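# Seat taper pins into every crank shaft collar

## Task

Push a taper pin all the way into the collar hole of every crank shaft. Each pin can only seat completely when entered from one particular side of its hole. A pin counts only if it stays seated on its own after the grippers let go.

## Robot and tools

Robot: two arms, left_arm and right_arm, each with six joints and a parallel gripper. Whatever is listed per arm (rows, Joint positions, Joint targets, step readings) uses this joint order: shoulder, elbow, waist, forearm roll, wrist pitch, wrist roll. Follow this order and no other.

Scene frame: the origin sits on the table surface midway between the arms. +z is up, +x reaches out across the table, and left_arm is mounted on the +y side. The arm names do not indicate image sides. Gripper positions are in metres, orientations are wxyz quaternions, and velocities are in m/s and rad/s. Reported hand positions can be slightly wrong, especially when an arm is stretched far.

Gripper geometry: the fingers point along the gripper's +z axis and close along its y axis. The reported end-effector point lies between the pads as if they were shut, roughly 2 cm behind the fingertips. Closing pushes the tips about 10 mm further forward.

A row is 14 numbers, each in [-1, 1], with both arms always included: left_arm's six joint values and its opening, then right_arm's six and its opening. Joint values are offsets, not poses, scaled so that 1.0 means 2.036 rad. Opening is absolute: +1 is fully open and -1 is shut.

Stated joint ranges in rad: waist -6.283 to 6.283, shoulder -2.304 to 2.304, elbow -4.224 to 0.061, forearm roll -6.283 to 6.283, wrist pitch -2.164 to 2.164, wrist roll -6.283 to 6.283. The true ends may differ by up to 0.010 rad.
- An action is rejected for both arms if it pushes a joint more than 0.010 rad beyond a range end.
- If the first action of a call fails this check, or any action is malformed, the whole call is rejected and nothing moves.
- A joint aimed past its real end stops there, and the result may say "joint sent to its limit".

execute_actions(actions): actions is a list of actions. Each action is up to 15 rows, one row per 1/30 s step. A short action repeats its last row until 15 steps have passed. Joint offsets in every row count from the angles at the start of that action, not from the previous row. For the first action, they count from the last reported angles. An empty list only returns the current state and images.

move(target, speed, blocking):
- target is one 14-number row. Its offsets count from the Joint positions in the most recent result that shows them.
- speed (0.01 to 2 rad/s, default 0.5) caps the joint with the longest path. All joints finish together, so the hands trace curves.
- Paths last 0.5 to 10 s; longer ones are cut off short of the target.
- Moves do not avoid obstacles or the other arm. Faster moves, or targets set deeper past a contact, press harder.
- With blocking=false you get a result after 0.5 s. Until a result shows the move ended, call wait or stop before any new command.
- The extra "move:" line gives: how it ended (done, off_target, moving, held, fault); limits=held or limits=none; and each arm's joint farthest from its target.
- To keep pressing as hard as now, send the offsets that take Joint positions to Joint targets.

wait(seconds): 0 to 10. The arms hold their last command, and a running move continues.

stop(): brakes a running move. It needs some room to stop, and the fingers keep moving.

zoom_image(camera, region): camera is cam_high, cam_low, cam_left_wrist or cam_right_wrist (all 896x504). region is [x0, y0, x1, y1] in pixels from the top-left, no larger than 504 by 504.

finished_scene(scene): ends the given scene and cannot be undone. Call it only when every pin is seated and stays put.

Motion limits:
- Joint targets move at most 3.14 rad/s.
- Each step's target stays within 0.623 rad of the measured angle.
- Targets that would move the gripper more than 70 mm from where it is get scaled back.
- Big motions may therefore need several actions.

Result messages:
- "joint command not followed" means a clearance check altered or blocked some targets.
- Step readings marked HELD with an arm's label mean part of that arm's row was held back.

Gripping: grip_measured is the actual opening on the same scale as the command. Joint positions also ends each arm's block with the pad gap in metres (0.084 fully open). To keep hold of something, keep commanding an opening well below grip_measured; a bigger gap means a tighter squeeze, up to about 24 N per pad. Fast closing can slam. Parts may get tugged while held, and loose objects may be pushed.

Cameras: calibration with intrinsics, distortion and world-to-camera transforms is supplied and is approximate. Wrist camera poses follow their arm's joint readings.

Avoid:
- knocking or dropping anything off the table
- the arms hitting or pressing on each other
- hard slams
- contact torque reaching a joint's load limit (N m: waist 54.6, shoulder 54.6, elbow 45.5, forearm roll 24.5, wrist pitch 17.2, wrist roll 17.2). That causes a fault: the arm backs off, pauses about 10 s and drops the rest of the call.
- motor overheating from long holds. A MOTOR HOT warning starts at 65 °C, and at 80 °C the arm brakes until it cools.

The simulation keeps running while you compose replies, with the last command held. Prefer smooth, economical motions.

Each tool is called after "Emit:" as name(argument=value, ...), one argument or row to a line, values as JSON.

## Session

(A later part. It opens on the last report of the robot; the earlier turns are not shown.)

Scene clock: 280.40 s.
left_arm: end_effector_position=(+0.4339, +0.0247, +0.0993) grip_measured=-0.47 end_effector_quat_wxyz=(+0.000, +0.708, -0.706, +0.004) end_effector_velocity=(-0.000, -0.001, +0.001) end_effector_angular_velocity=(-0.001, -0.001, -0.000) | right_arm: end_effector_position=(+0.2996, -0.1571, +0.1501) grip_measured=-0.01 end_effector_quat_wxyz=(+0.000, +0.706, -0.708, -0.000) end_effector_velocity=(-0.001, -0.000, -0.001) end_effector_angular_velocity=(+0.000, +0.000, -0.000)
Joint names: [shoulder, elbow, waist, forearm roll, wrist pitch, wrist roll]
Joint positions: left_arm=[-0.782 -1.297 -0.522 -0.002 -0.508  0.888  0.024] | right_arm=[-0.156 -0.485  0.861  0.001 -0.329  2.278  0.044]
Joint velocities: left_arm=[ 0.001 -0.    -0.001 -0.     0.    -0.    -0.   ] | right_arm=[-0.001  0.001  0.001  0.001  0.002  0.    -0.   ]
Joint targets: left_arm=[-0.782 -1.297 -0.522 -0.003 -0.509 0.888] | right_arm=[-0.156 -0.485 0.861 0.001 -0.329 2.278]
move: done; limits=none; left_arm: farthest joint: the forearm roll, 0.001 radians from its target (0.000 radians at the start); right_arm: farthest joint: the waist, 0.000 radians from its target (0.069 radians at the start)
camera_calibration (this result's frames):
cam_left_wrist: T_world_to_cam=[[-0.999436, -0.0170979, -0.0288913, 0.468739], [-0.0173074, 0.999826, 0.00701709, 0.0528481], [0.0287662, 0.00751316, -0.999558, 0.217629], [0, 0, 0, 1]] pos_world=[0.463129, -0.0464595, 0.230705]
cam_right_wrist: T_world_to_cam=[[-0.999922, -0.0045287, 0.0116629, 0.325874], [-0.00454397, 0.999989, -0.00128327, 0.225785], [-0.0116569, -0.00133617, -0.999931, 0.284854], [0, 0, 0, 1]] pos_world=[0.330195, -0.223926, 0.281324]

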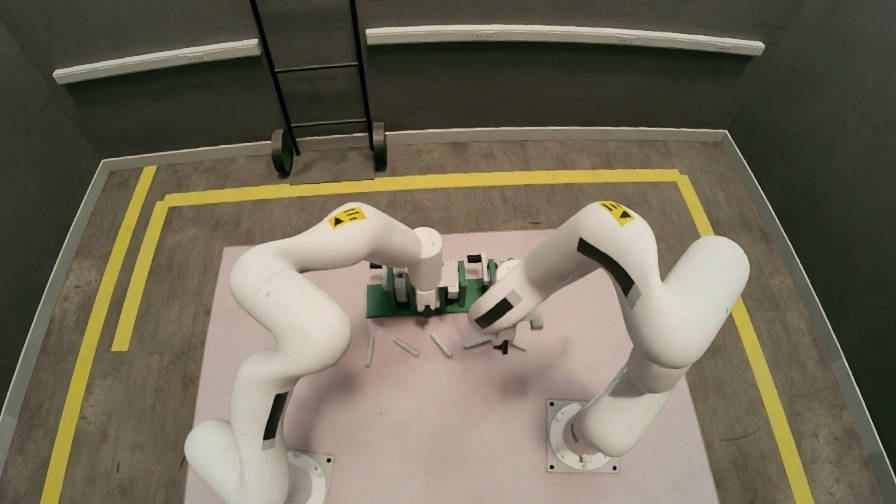

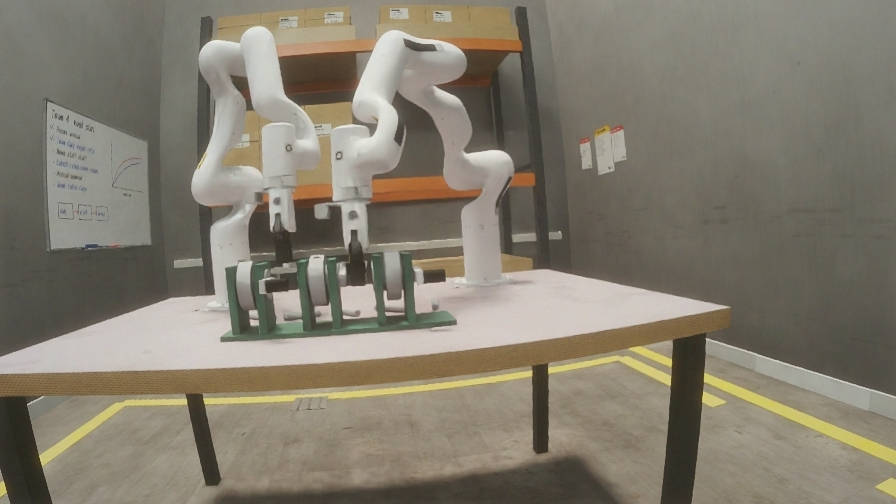

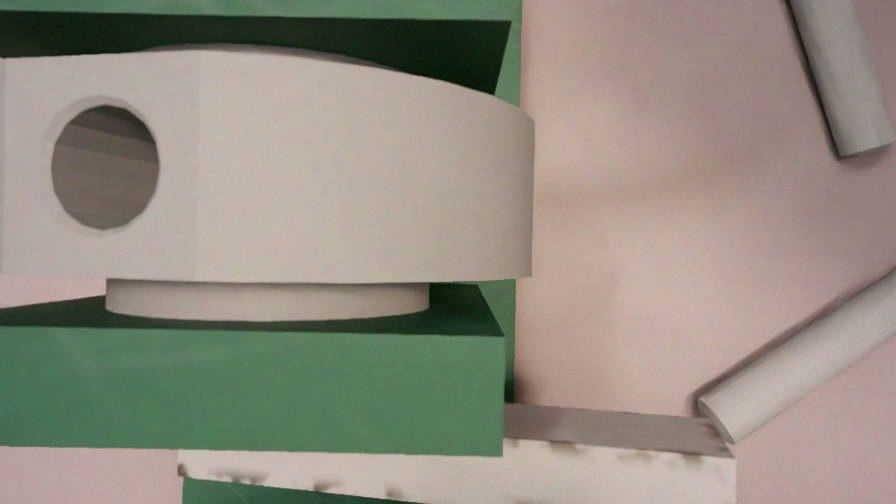

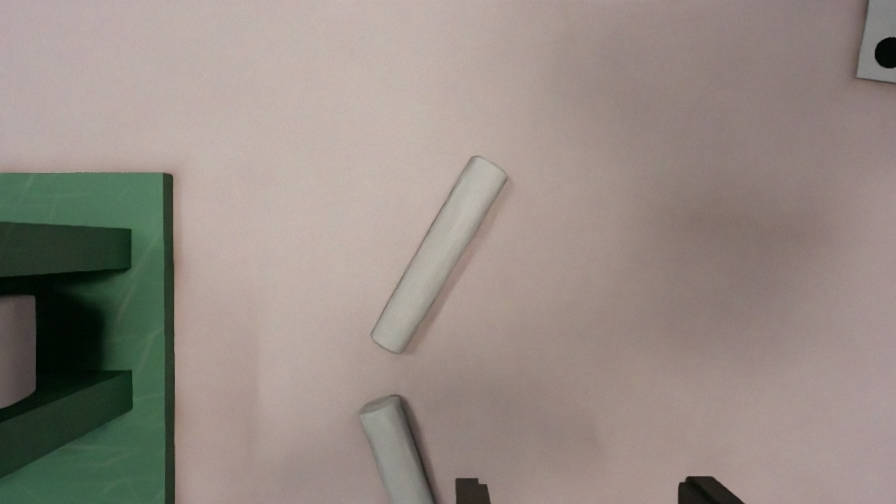

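Emit:
move(
  target=[0.0231,-0.0226,0.0085,0,-0.0493,0.0085,-0.7,-0.04,0.02,-0.06,0,0.06,0.07,0],
  speed=0.12,
)

Emit:
move(
  target=[-0.0291,-0.0821,0.0242,0,-0.053,0.0242,-0.7,-0.0388,0.0167,-0.062,0,0.0555,0.068,0],
  speed=0.12,
)

Emit:
move(
  target=[-0.0689,-0.0893,0.0213,0,-0.0204,0.0213,-0.7,-0.0977,-0.0156,0,0,0.0821,0,0],
  speed=0.12,
)

Emit:
move(
  target=[-0.0489,-0.0328,0.0065,0,0.0147,0.0065,-0.7,0,0,0,0,0,0,-1],
  speed=0.1,
)

Emit:
move(
  target=[0,0,0,0,0,0,0.3,0.0977,0.0156,0,0,-0.0821,0,-1],
  speed=0.3,
)

Emit:
move(
  target=[0.07,-0.0075,0,0,-0.0775,0,0.3,0.12,-0.03,0,0,-0.15,0,-1],
  speed=0.3,
)

Scene clock: 311.83 s.
left_arm: end_effector_position=(+0.4505, +0.0251, +0.1448) grip_measured=-0.47 end_effector_quat_wxyz=(+0.000, +0.708, -0.706, +0.004) end_effector_velocity=(+0.000, -0.000, +0.000) end_effector_angular_velocity=(-0.001, -0.001, -0.000) | right_arm: end_effector_position=(+0.3128, -0.1980, +0.1126) grip_measured=-0.01 end_effector_quat_wxyz=(-0.000, -0.607, +0.795, +0.000) end_effector_velocity=(+0.000, -0.000, -0.000) end_effector_angular_velocity=(+0.000, -0.001, -0.001)
Joint names: [shoulder, elbow, waist, forearm roll, wrist pitch, wrist roll]
Joint positions: left_arm=[-0.735 -1.343 -0.504 -0.002 -0.601  0.905  0.024] | right_arm=[-0.237 -0.444  0.739  0.001 -0.207  2.42   0.044]
Joint velocities: left_arm=[ 0.001  0.     0.     0.     0.001 -0.     0.   ] | right_arm=[-0.001  0.001 -0.    -0.001  0.002  0.001  0.   ]
Joint targets: left_arm=[-0.735 -1.343 -0.504 -0.002 -0.608 0.905] | right_arm=[-0.237 -0.444 0.739 0.001 -0.207 2.420]
move: done; limits=none; left_arm: farthest joint: the wrist pitch, 0.008 radians from its target (0.100 radians at the start); right_arm: farthest joint: the wrist pitch, 0.001 radians from its target (0.123 radians at the start)
camera_calibration (this result's frames):
cam_left_wrist: T_world_to_cam=[[-0.999442, -0.0168896, -0.0288168, 0.486678], [-0.0170968, 0.99983, 0.0069574, 0.0523738], [0.0286944, 0.00744619, -0.99956, 0.262629], [0, 0, 0, 1]] pos_world=[0.479766, -0.0461006, 0.276174]
cam_right_wrist: T_world_to_cam=[[-0.966335, 0.257031, 0.0114403, 0.380603], [0.257033, 0.966402, -0.00132556, 0.178257], [-0.0113967, 0.00165961, -0.999934, 0.247908], [0, 0, 0, 1]] pos_world=[0.324797, -0.270506, 0.243773]

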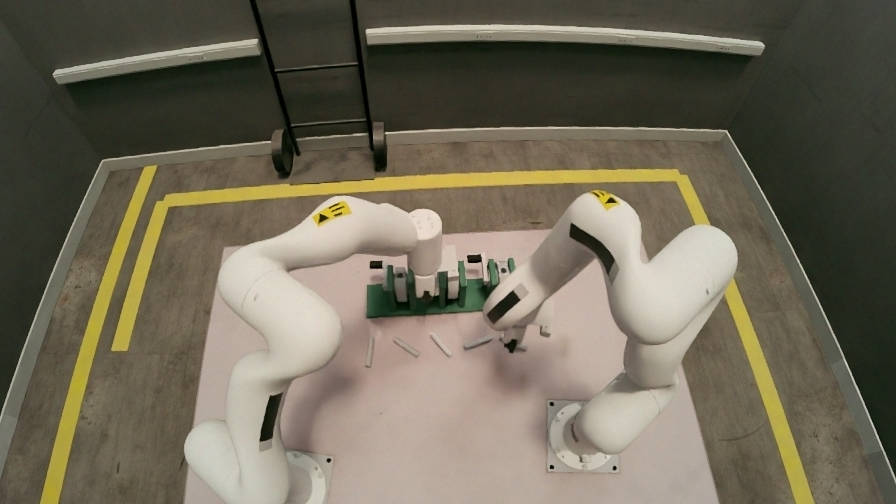

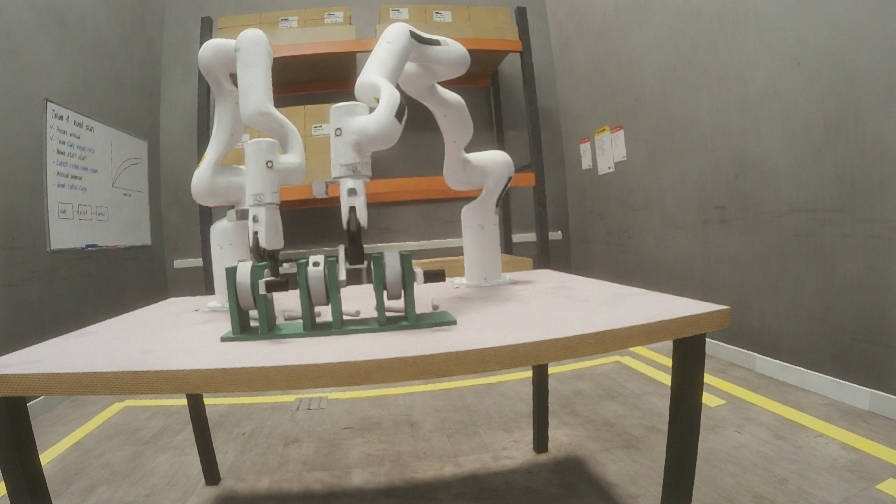

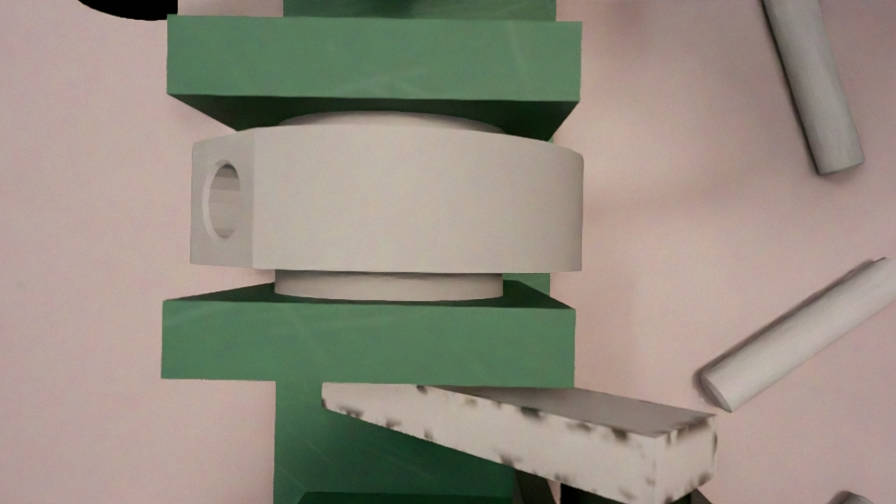

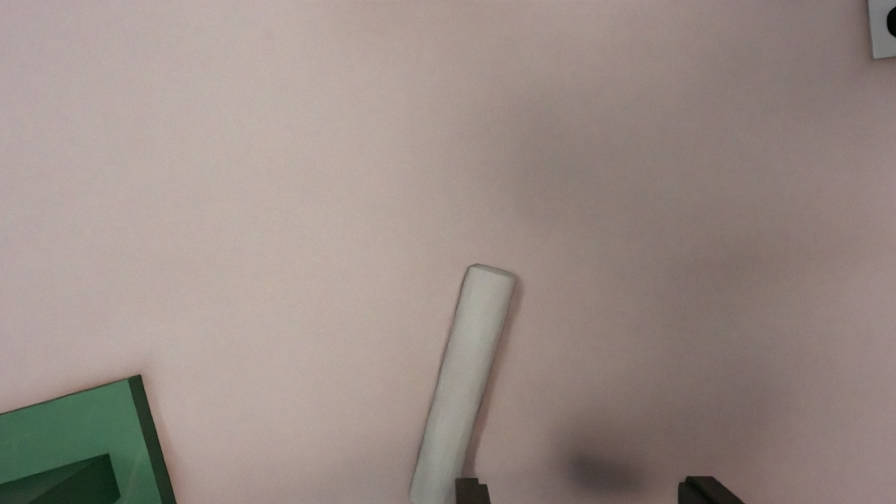

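Scene clock: 313.57 s.
left_arm: end_effector_position=(+0.5040, +0.0249, +0.1697) grip_measured=-0.47 end_effector_quat_wxyz=(+0.000, +0.708, -0.706, +0.004) end_effector_velocity=(+0.001, +0.002, +0.002) end_effector_angular_velocity=(+0.004, +0.002, -0.003) | right_arm: end_effector_position=(+0.3194, -0.2405, +0.0802) grip_measured=-0.01 end_effector_quat_wxyz=(-0.000, -0.496, +0.868, +0.000) end_effector_velocity=(-0.001, -0.000, -0.000) end_effector_angular_velocity=(-0.000, +0.001, -0.001)
Joint names: [shoulder, elbow, waist, forearm roll, wrist pitch, wrist roll]
Joint positions: left_arm=[-0.795 -1.51  -0.455 -0.003 -0.708  0.955  0.024] | right_arm=[-0.316 -0.41   0.613  0.001 -0.094  2.558  0.044]
Joint velocities: left_arm=[ 0.003 -0.002  0.003  0.003 -0.008  0.003  0.   ] | right_arm=[-0.     0.001  0.    -0.     0.001  0.001 -0.   ]
Joint targets: left_arm=[-0.795 -1.511 -0.455 -0.002 -0.708 0.955] | right_arm=[-0.316 -0.410 0.613 0.001 -0.094 2.558]
move: done; limits=none; left_arm: farthest joint: the waist, 0.001 radians from its target (0.050 radians at the start); right_arm: farthest joint: the waist, 0.000 radians from its target (0.127 radians at the start)
camera_calibration (this result's frames):
cam_left_wrist: T_world_to_cam=[[-0.999441, -0.0166051, -0.0290128, 0.540831], [-0.016809, 0.999836, 0.00679681, 0.0532321], [0.0288952, 0.00728069, -0.999556, 0.285853], [0, 0, 0, 1]] pos_world=[0.533164, -0.046324, 0.301055]
cam_right_wrist: T_world_to_cam=[[-0.865527, 0.500735, 0.0112537, 0.424732], [0.500754, 0.865589, -0.00134145, 0.115411], [-0.0104128, 0.00447426, -0.999936, 0.216087], [0, 0, 0, 1]] pos_world=[0.312075, -0.313543, 0.211449]

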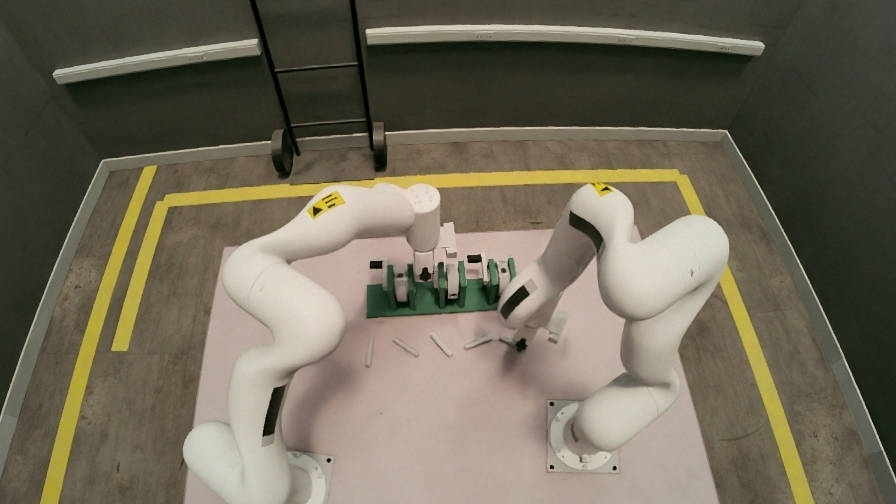

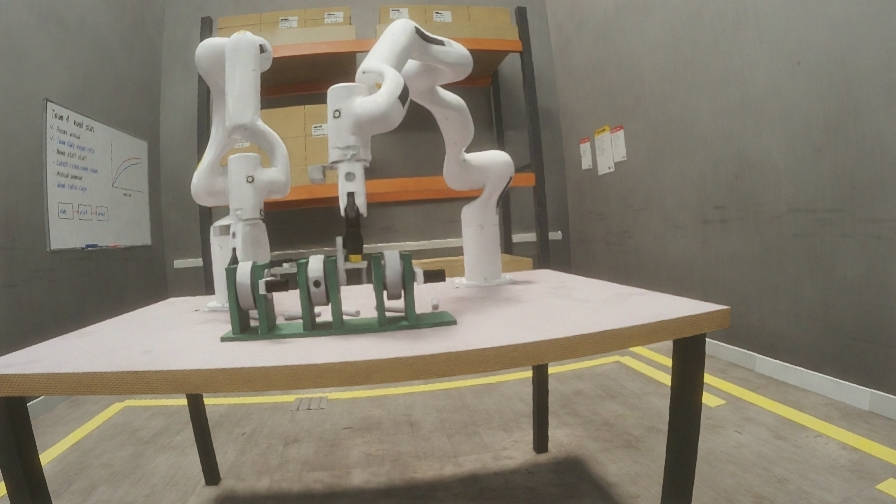

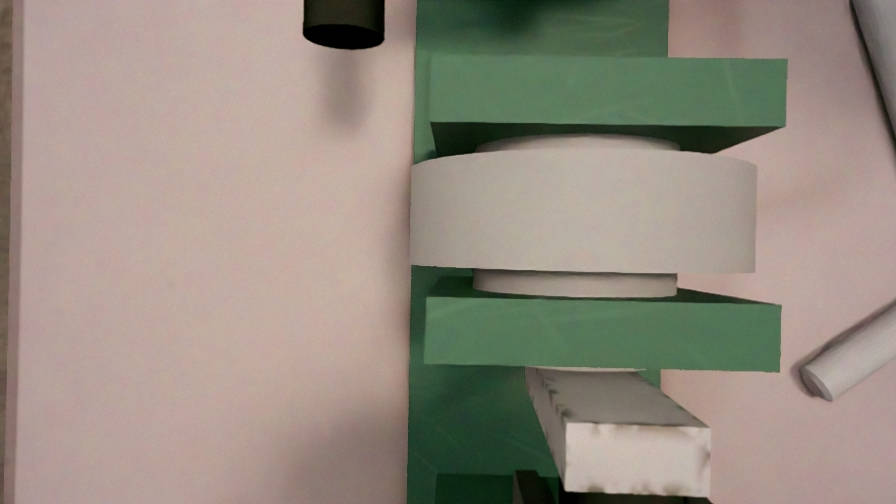

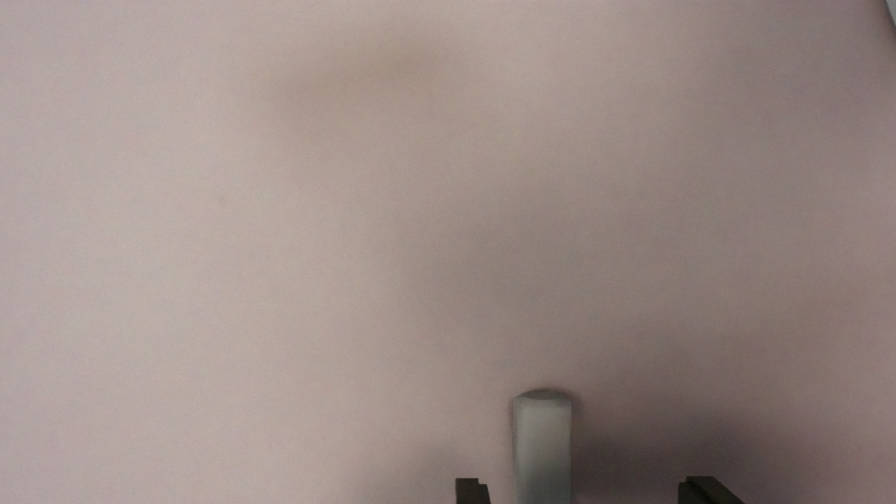

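Scene clock: 315.53 s.
left_arm: end_effector_position=(+0.5554, +0.0244, +0.1428) grip_measured=-0.47 end_effector_quat_wxyz=(+0.001, +0.708, -0.707, +0.002) end_effector_velocity=(+0.001, -0.001, +0.001) end_effector_angular_velocity=(-0.001, -0.001, -0.000) | right_arm: end_effector_position=(+0.3195, -0.2405, +0.0232) grip_measured=-0.01 end_effector_quat_wxyz=(-0.000, -0.496, +0.868, -0.000) end_effector_velocity=(+0.000, -0.000, -0.001) end_effector_angular_velocity=(+0.000, -0.000, -0.000)
Joint names: [shoulder, elbow, waist, forearm roll, wrist pitch, wrist roll]
Joint positions: left_arm=[-0.936 -1.69  -0.414 -0.004 -0.751  0.998  0.024] | right_arm=[-0.515 -0.442  0.613  0.001  0.073  2.558  0.044]
Joint velocities: left_arm=[ 0.001 -0.002 -0.    -0.001 -0.001  0.    -0.   ] | right_arm=[-0.002 -0.001 -0.001 -0.     0.001 -0.     0.   ]
Joint targets: left_arm=[-0.935 -1.692 -0.412 -0.003 -0.750 0.998] | right_arm=[-0.515 -0.442 0.613 0.001 0.073 2.558]
move: done; limits=none; left_arm: farthest joint: the waist, 0.002 radians from its target (0.044 radians at the start); right_arm: farthest joint: the waist, 0.000 radians from its target (0.000 radians at the start)
camera_calibration (this result's frames):
cam_left_wrist: T_world_to_cam=[[-0.999571, -0.0156495, -0.0247503, 0.59088], [-0.0158679, 0.999837, 0.00865079, 0.0539807], [0.0246109, 0.00903981, -0.999656, 0.259829], [0, 0, 0, 1]] pos_world=[0.585089, -0.0470737, 0.273897]
cam_right_wrist: T_world_to_cam=[[-0.86553, 0.500735, 0.0110034, 0.425462], [0.500753, 0.865589, -0.00130293, 0.115293], [-0.0101769, 0.00438227, -0.999939, 0.159014], [0, 0, 0, 1]] pos_world=[0.312135, -0.313537, 0.154473]

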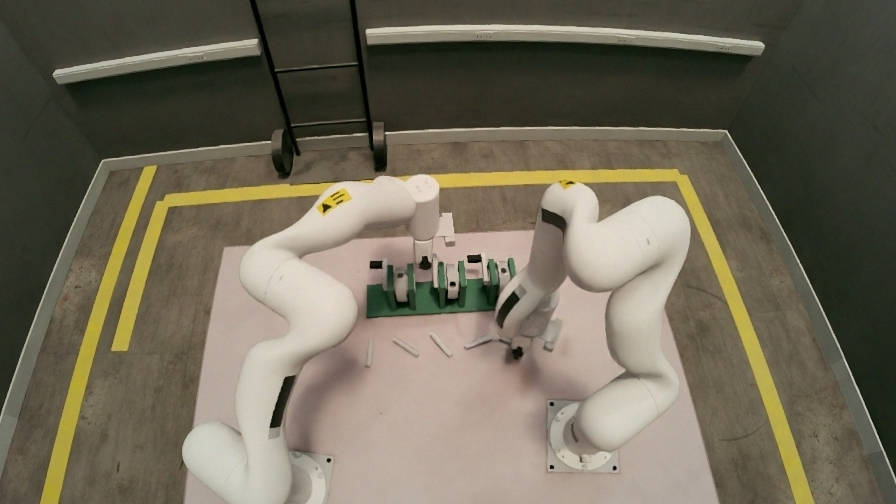

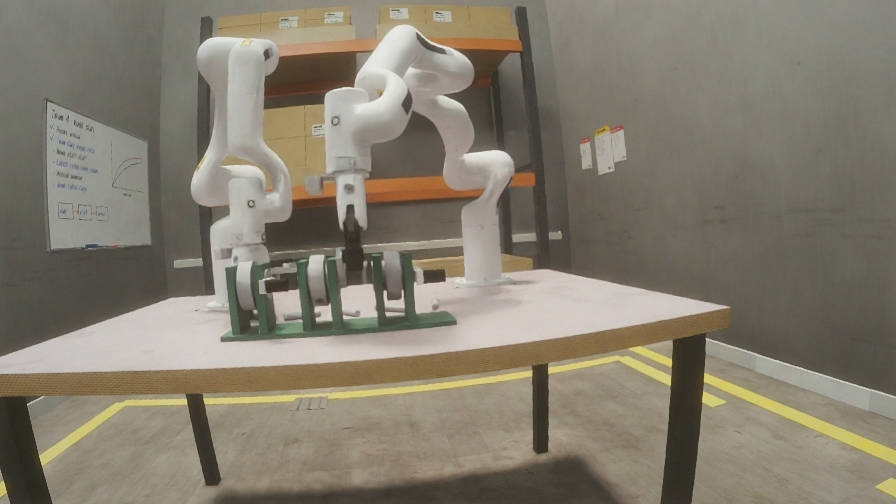

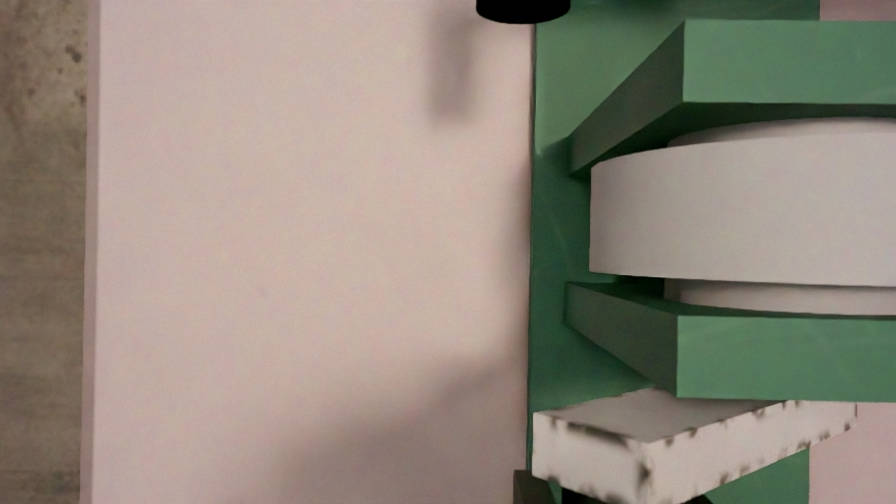

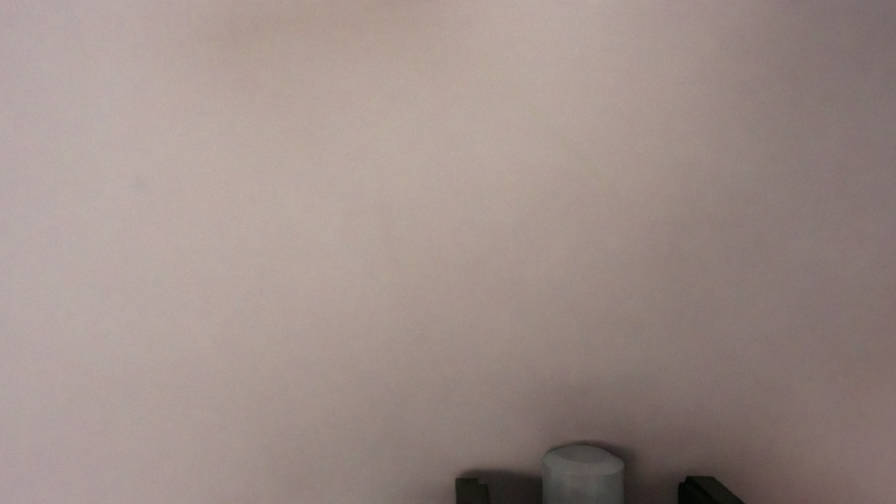

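Scene clock: 316.83 s.
left_arm: end_effector_position=(+0.5714, +0.0247, +0.0970) grip_measured=-0.47 end_effector_quat_wxyz=(+0.002, +0.707, -0.707, -0.000) end_effector_velocity=(+0.000, +0.001, +0.000) end_effector_angular_velocity=(+0.001, +0.001, +0.001) | right_arm: end_effector_position=(+0.3196, -0.2405, +0.0233) grip_measured=-0.61 end_effector_quat_wxyz=(+0.000, -0.496, +0.868, -0.000) end_effector_velocity=(+0.000, +0.000, -0.000) end_effector_angular_velocity=(+0.000, -0.001, +0.001)
Joint names: [shoulder, elbow, waist, forearm roll, wrist pitch, wrist roll]
Joint positions: left_arm=[-1.036 -1.756 -0.402 -0.005 -0.721  1.011  0.024] | right_arm=[-0.515 -0.442  0.613  0.001  0.073  2.558  0.017]
Joint velocities: left_arm=[ 0.    -0.001  0.001  0.    -0.002 -0.     0.   ] | right_arm=[-0.001 -0.001  0.001 -0.     0.001 -0.     0.   ]
Joint targets: left_arm=[-1.036 -1.757 -0.401 -0.004 -0.721 1.011] | right_arm=[-0.515 -0.442 0.613 0.001 0.073 2.558]
move: done; limits=none; left_arm: farthest joint: the waist, 0.001 radians from its target (0.013 radians at the start); right_arm: farthest joint: the waist, 0.000 radians from its target (0.000 radians at the start)
camera_calibration (this result's frames):
cam_left_wrist: T_world_to_cam=[[-0.999654, -0.0152567, -0.0214164, 0.60548], [-0.015485, 0.999825, 0.0105368, 0.0539095], [0.0212519, 0.0108648, -0.999715, 0.215545], [0, 0, 0, 1]] pos_world=[0.601524, -0.0470043, 0.227883]
cam_right_wrist: T_world_to_cam=[[-0.865531, 0.500736, 0.0109698, 0.425479], [0.500753, 0.865589, -0.00125262, 0.115268], [-0.0101225, 0.00440896, -0.999939, 0.159015], [0, 0, 0, 1]] pos_world=[0.312154, -0.313528, 0.154482]

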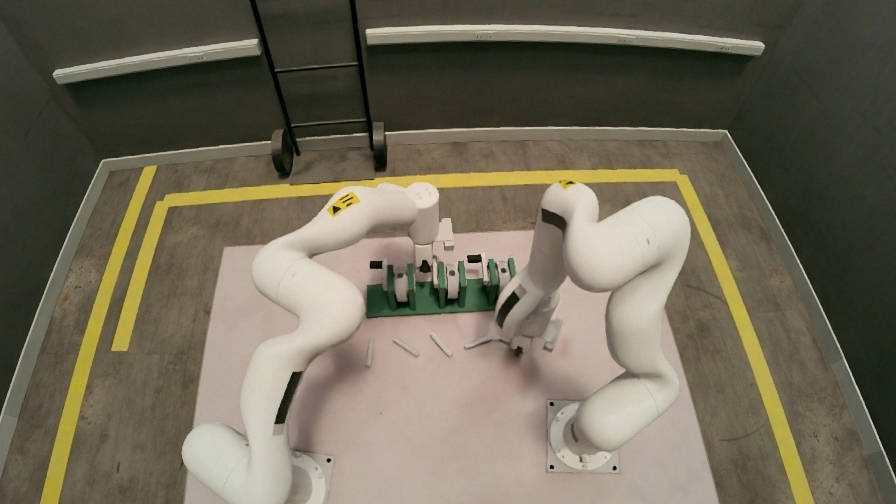

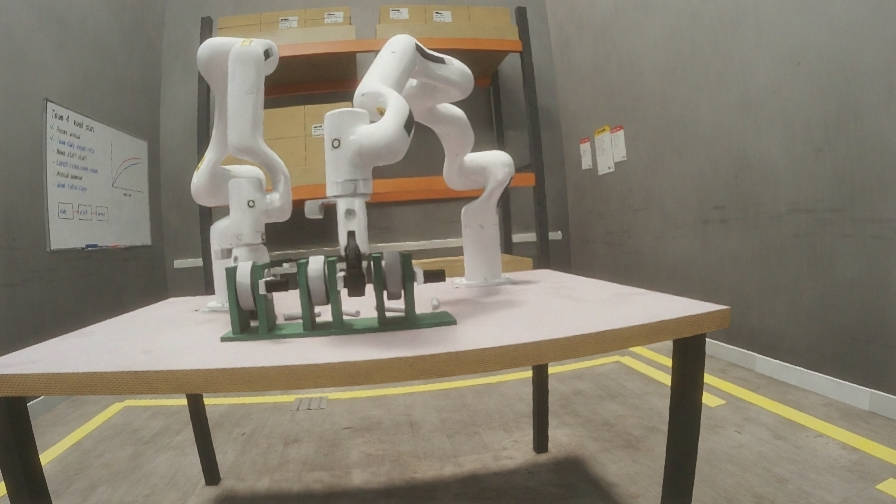

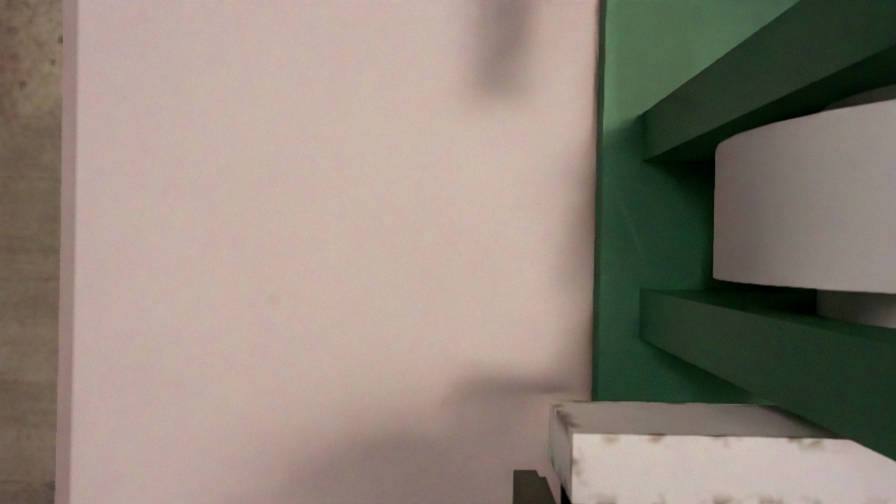

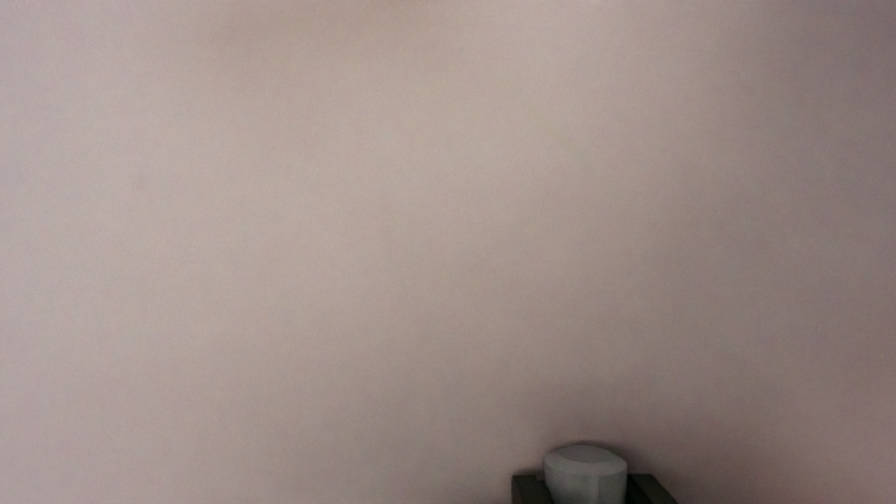

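Scene clock: 317.87 s.
left_arm: end_effector_position=(+0.5714, +0.0247, +0.0970) grip_measured=+0.29 end_effector_quat_wxyz=(+0.002, +0.707, -0.707, -0.000) end_effector_velocity=(-0.001, -0.000, -0.001) end_effector_angular_velocity=(+0.002, +0.003, -0.001) | right_arm: end_effector_position=(+0.3194, -0.2405, +0.0802) grip_measured=-0.61 end_effector_quat_wxyz=(-0.000, -0.496, +0.868, +0.000) end_effector_velocity=(+0.001, +0.000, +0.001) end_effector_angular_velocity=(+0.001, -0.003, -0.001)
Joint names: [shoulder, elbow, waist, forearm roll, wrist pitch, wrist roll]
Joint positions: left_arm=[-1.036 -1.756 -0.402 -0.005 -0.721  1.011  0.056] | right_arm=[-0.316 -0.41   0.613  0.001 -0.094  2.558  0.017]
Joint velocities: left_arm=[-0.001 -0.    -0.001  0.    -0.002  0.    -0.   ] | right_arm=[ 0.002 -0.001 -0.001 -0.     0.    -0.    -0.   ]
Joint targets: left_arm=[-1.036 -1.756 -0.402 -0.005 -0.721 1.011] | right_arm=[-0.316 -0.410 0.613 0.001 -0.094 2.558]
move: done; limits=none; left_arm: farthest joint: the waist, 0.000 radians from its target (0.000 radians at the start); right_arm: farthest joint: the waist, 0.000 radians from its target (0.000 radians at the start)
camera_calibration (this result's frames):
cam_left_wrist: T_world_to_cam=[[-0.999654, -0.015257, -0.0214086, 0.605477], [-0.0154853, 0.999825, 0.0105425, 0.0539066], [0.021244, 0.0108703, -0.999715, 0.215548], [0, 0, 0, 1]] pos_world=[0.601523, -0.0470025, 0.227881]
cam_right_wrist: T_world_to_cam=[[-0.865525, 0.500737, 0.0113283, 0.424705], [0.500755, 0.865588, -0.00145314, 0.115452], [-0.0105333, 0.00441497, -0.999935, 0.216054], [0, 0, 0, 1]] pos_world=[0.312055, -0.313553, 0.211397]

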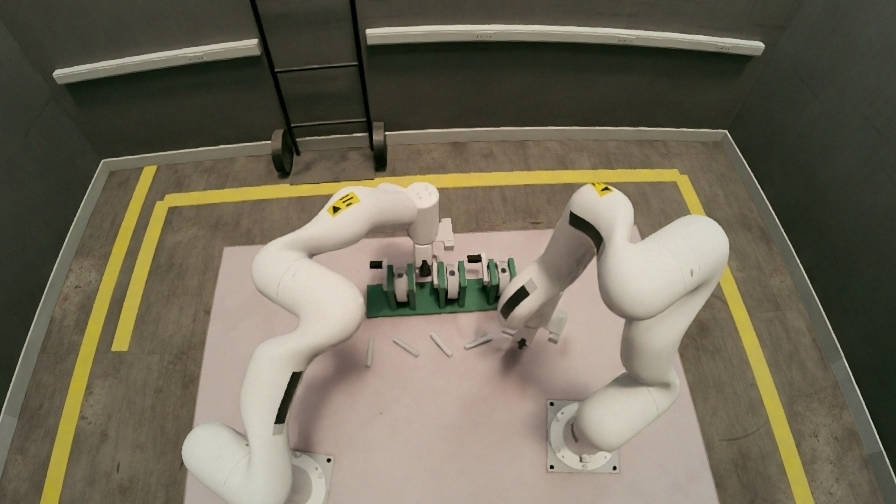

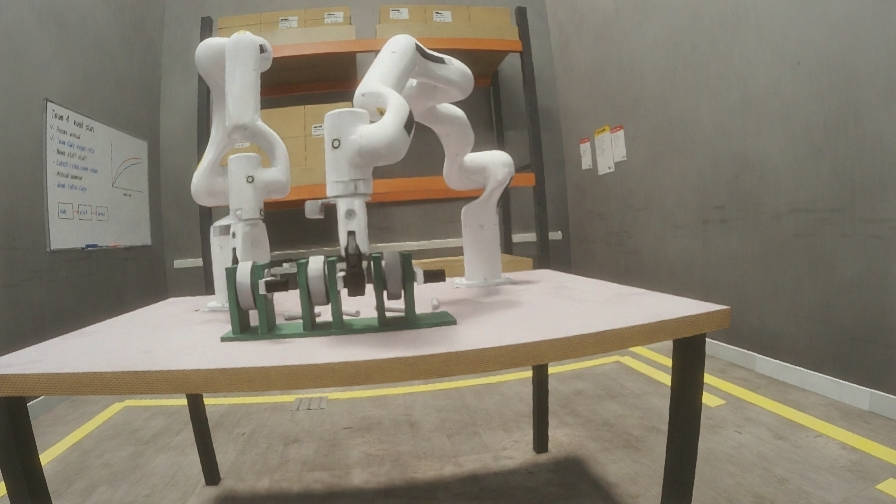

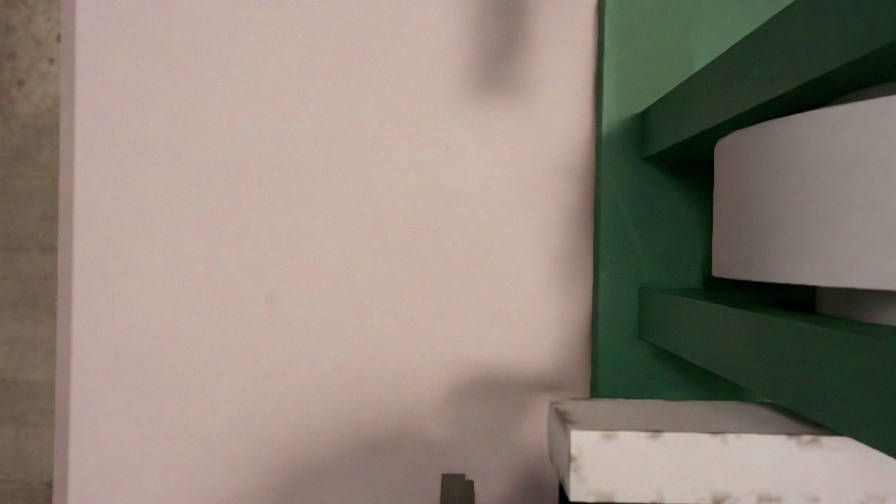

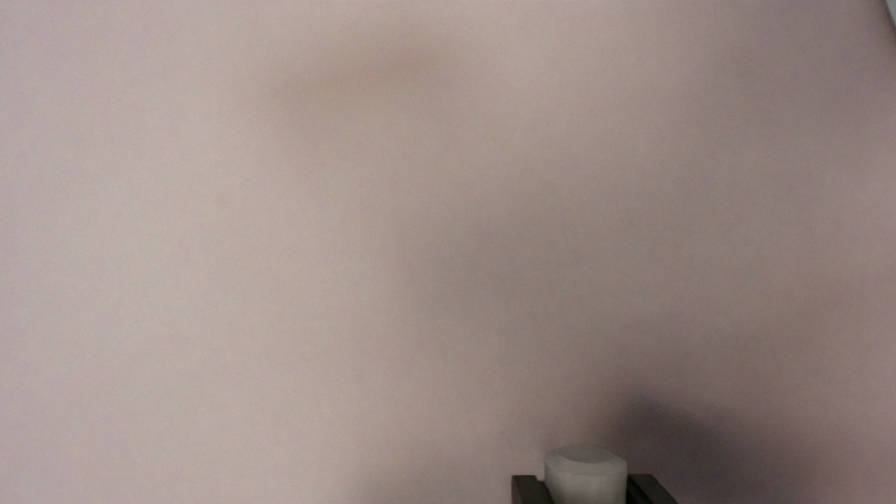

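Scene clock: 319.27 s.
left_arm: end_effector_position=(+0.5697, +0.0256, +0.2069) grip_measured=+0.29 end_effector_quat_wxyz=(+0.002, +0.707, -0.707, -0.000) end_effector_velocity=(+0.001, -0.000, +0.001) end_effector_angular_velocity=(-0.001, -0.003, -0.001) | right_arm: end_effector_position=(+0.3383, -0.2311, +0.1742) grip_measured=-0.61 end_effector_quat_wxyz=(-0.000, -0.496, +0.868, +0.000) end_effector_velocity=(+0.000, -0.000, +0.000) end_effector_angular_velocity=(-0.000, +0.001, +0.000)
Joint names: [shoulder, elbow, waist, forearm roll, wrist pitch, wrist roll]
Joint positions: left_arm=[-0.894 -1.771 -0.402 -0.005 -0.879  1.011  0.056] | right_arm=[-0.072 -0.471  0.613  0.001 -0.4    2.558  0.017]
Joint velocities: left_arm=[ 0.001 -0.002  0.     0.001  0.     0.     0.   ] | right_arm=[-0.001 -0.001 -0.     0.    -0.001 -0.001  0.   ]
Joint targets: left_arm=[-0.894 -1.772 -0.402 -0.005 -0.879 1.011] | right_arm=[-0.072 -0.471 0.613 0.001 -0.400 2.558]
move: done; limits=none; left_arm: farthest joint: the shoulder, 0.001 radians from its target (0.143 radians at the start); right_arm: farthest joint: the waist, 0.000 radians from its target (0.000 radians at the start)
camera_calibration (this result's frames):
cam_left_wrist: T_world_to_cam=[[-0.999679, -0.0147158, -0.0206412, 0.606012], [-0.0149328, 0.999834, 0.0103967, 0.0515408], [0.0204847, 0.0107016, -0.999733, 0.325853], [0, 0, 0, 1]] pos_world=[0.599912, -0.0461015, 0.337738]
cam_right_wrist: T_world_to_cam=[[-0.86556, 0.500665, 0.0118517, 0.435207], [0.500683, 0.865629, -0.00164336, 0.0980669], [-0.011082, 0.00451154, -0.999928, 0.310446], [0, 0, 0, 1]] pos_world=[0.331038, -0.304183, 0.305427]

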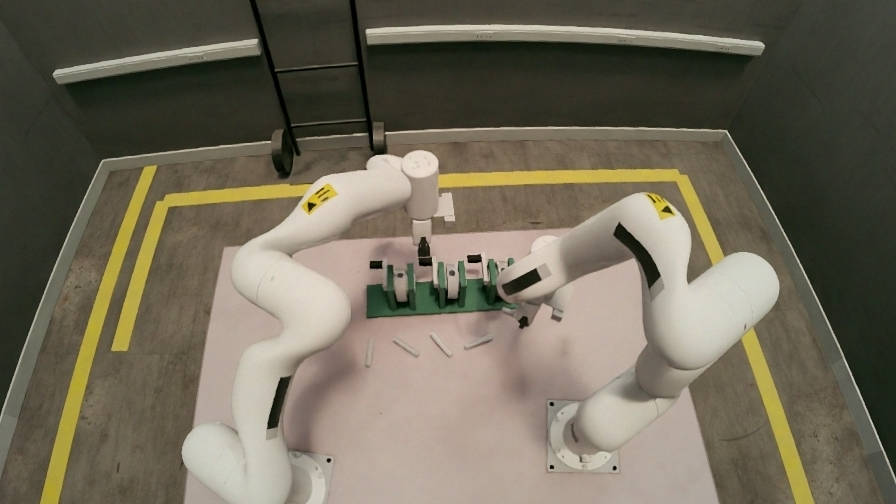

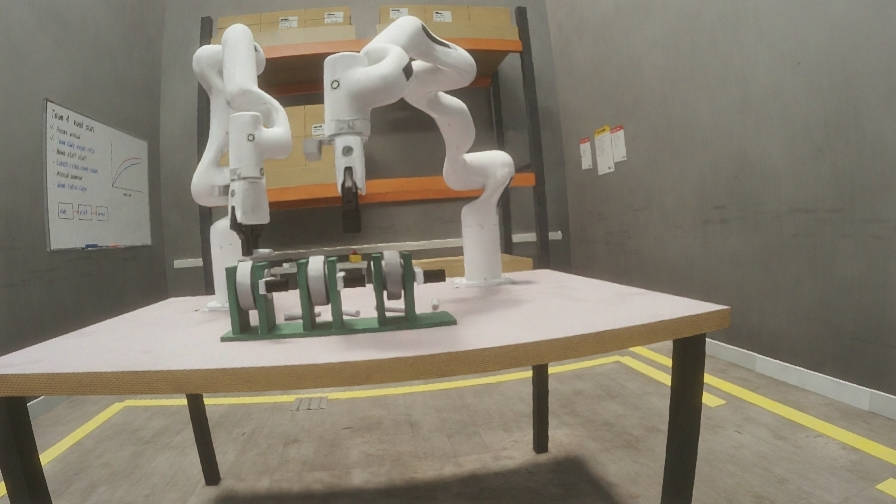

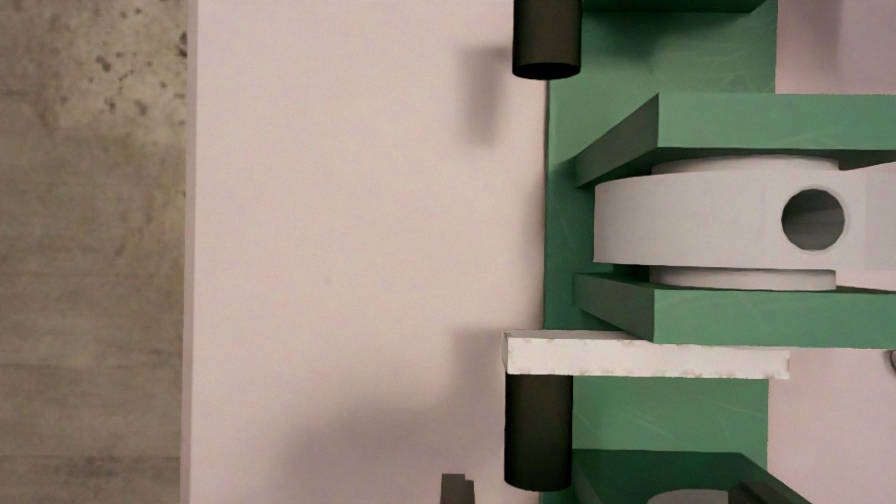

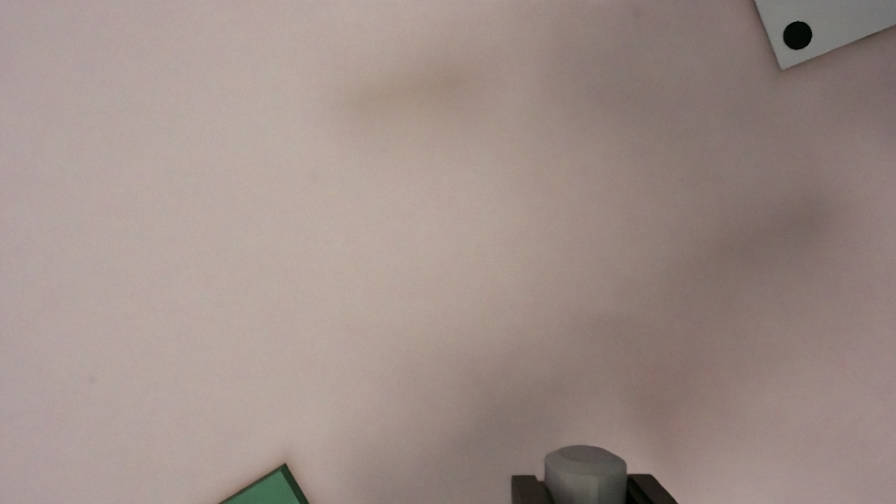

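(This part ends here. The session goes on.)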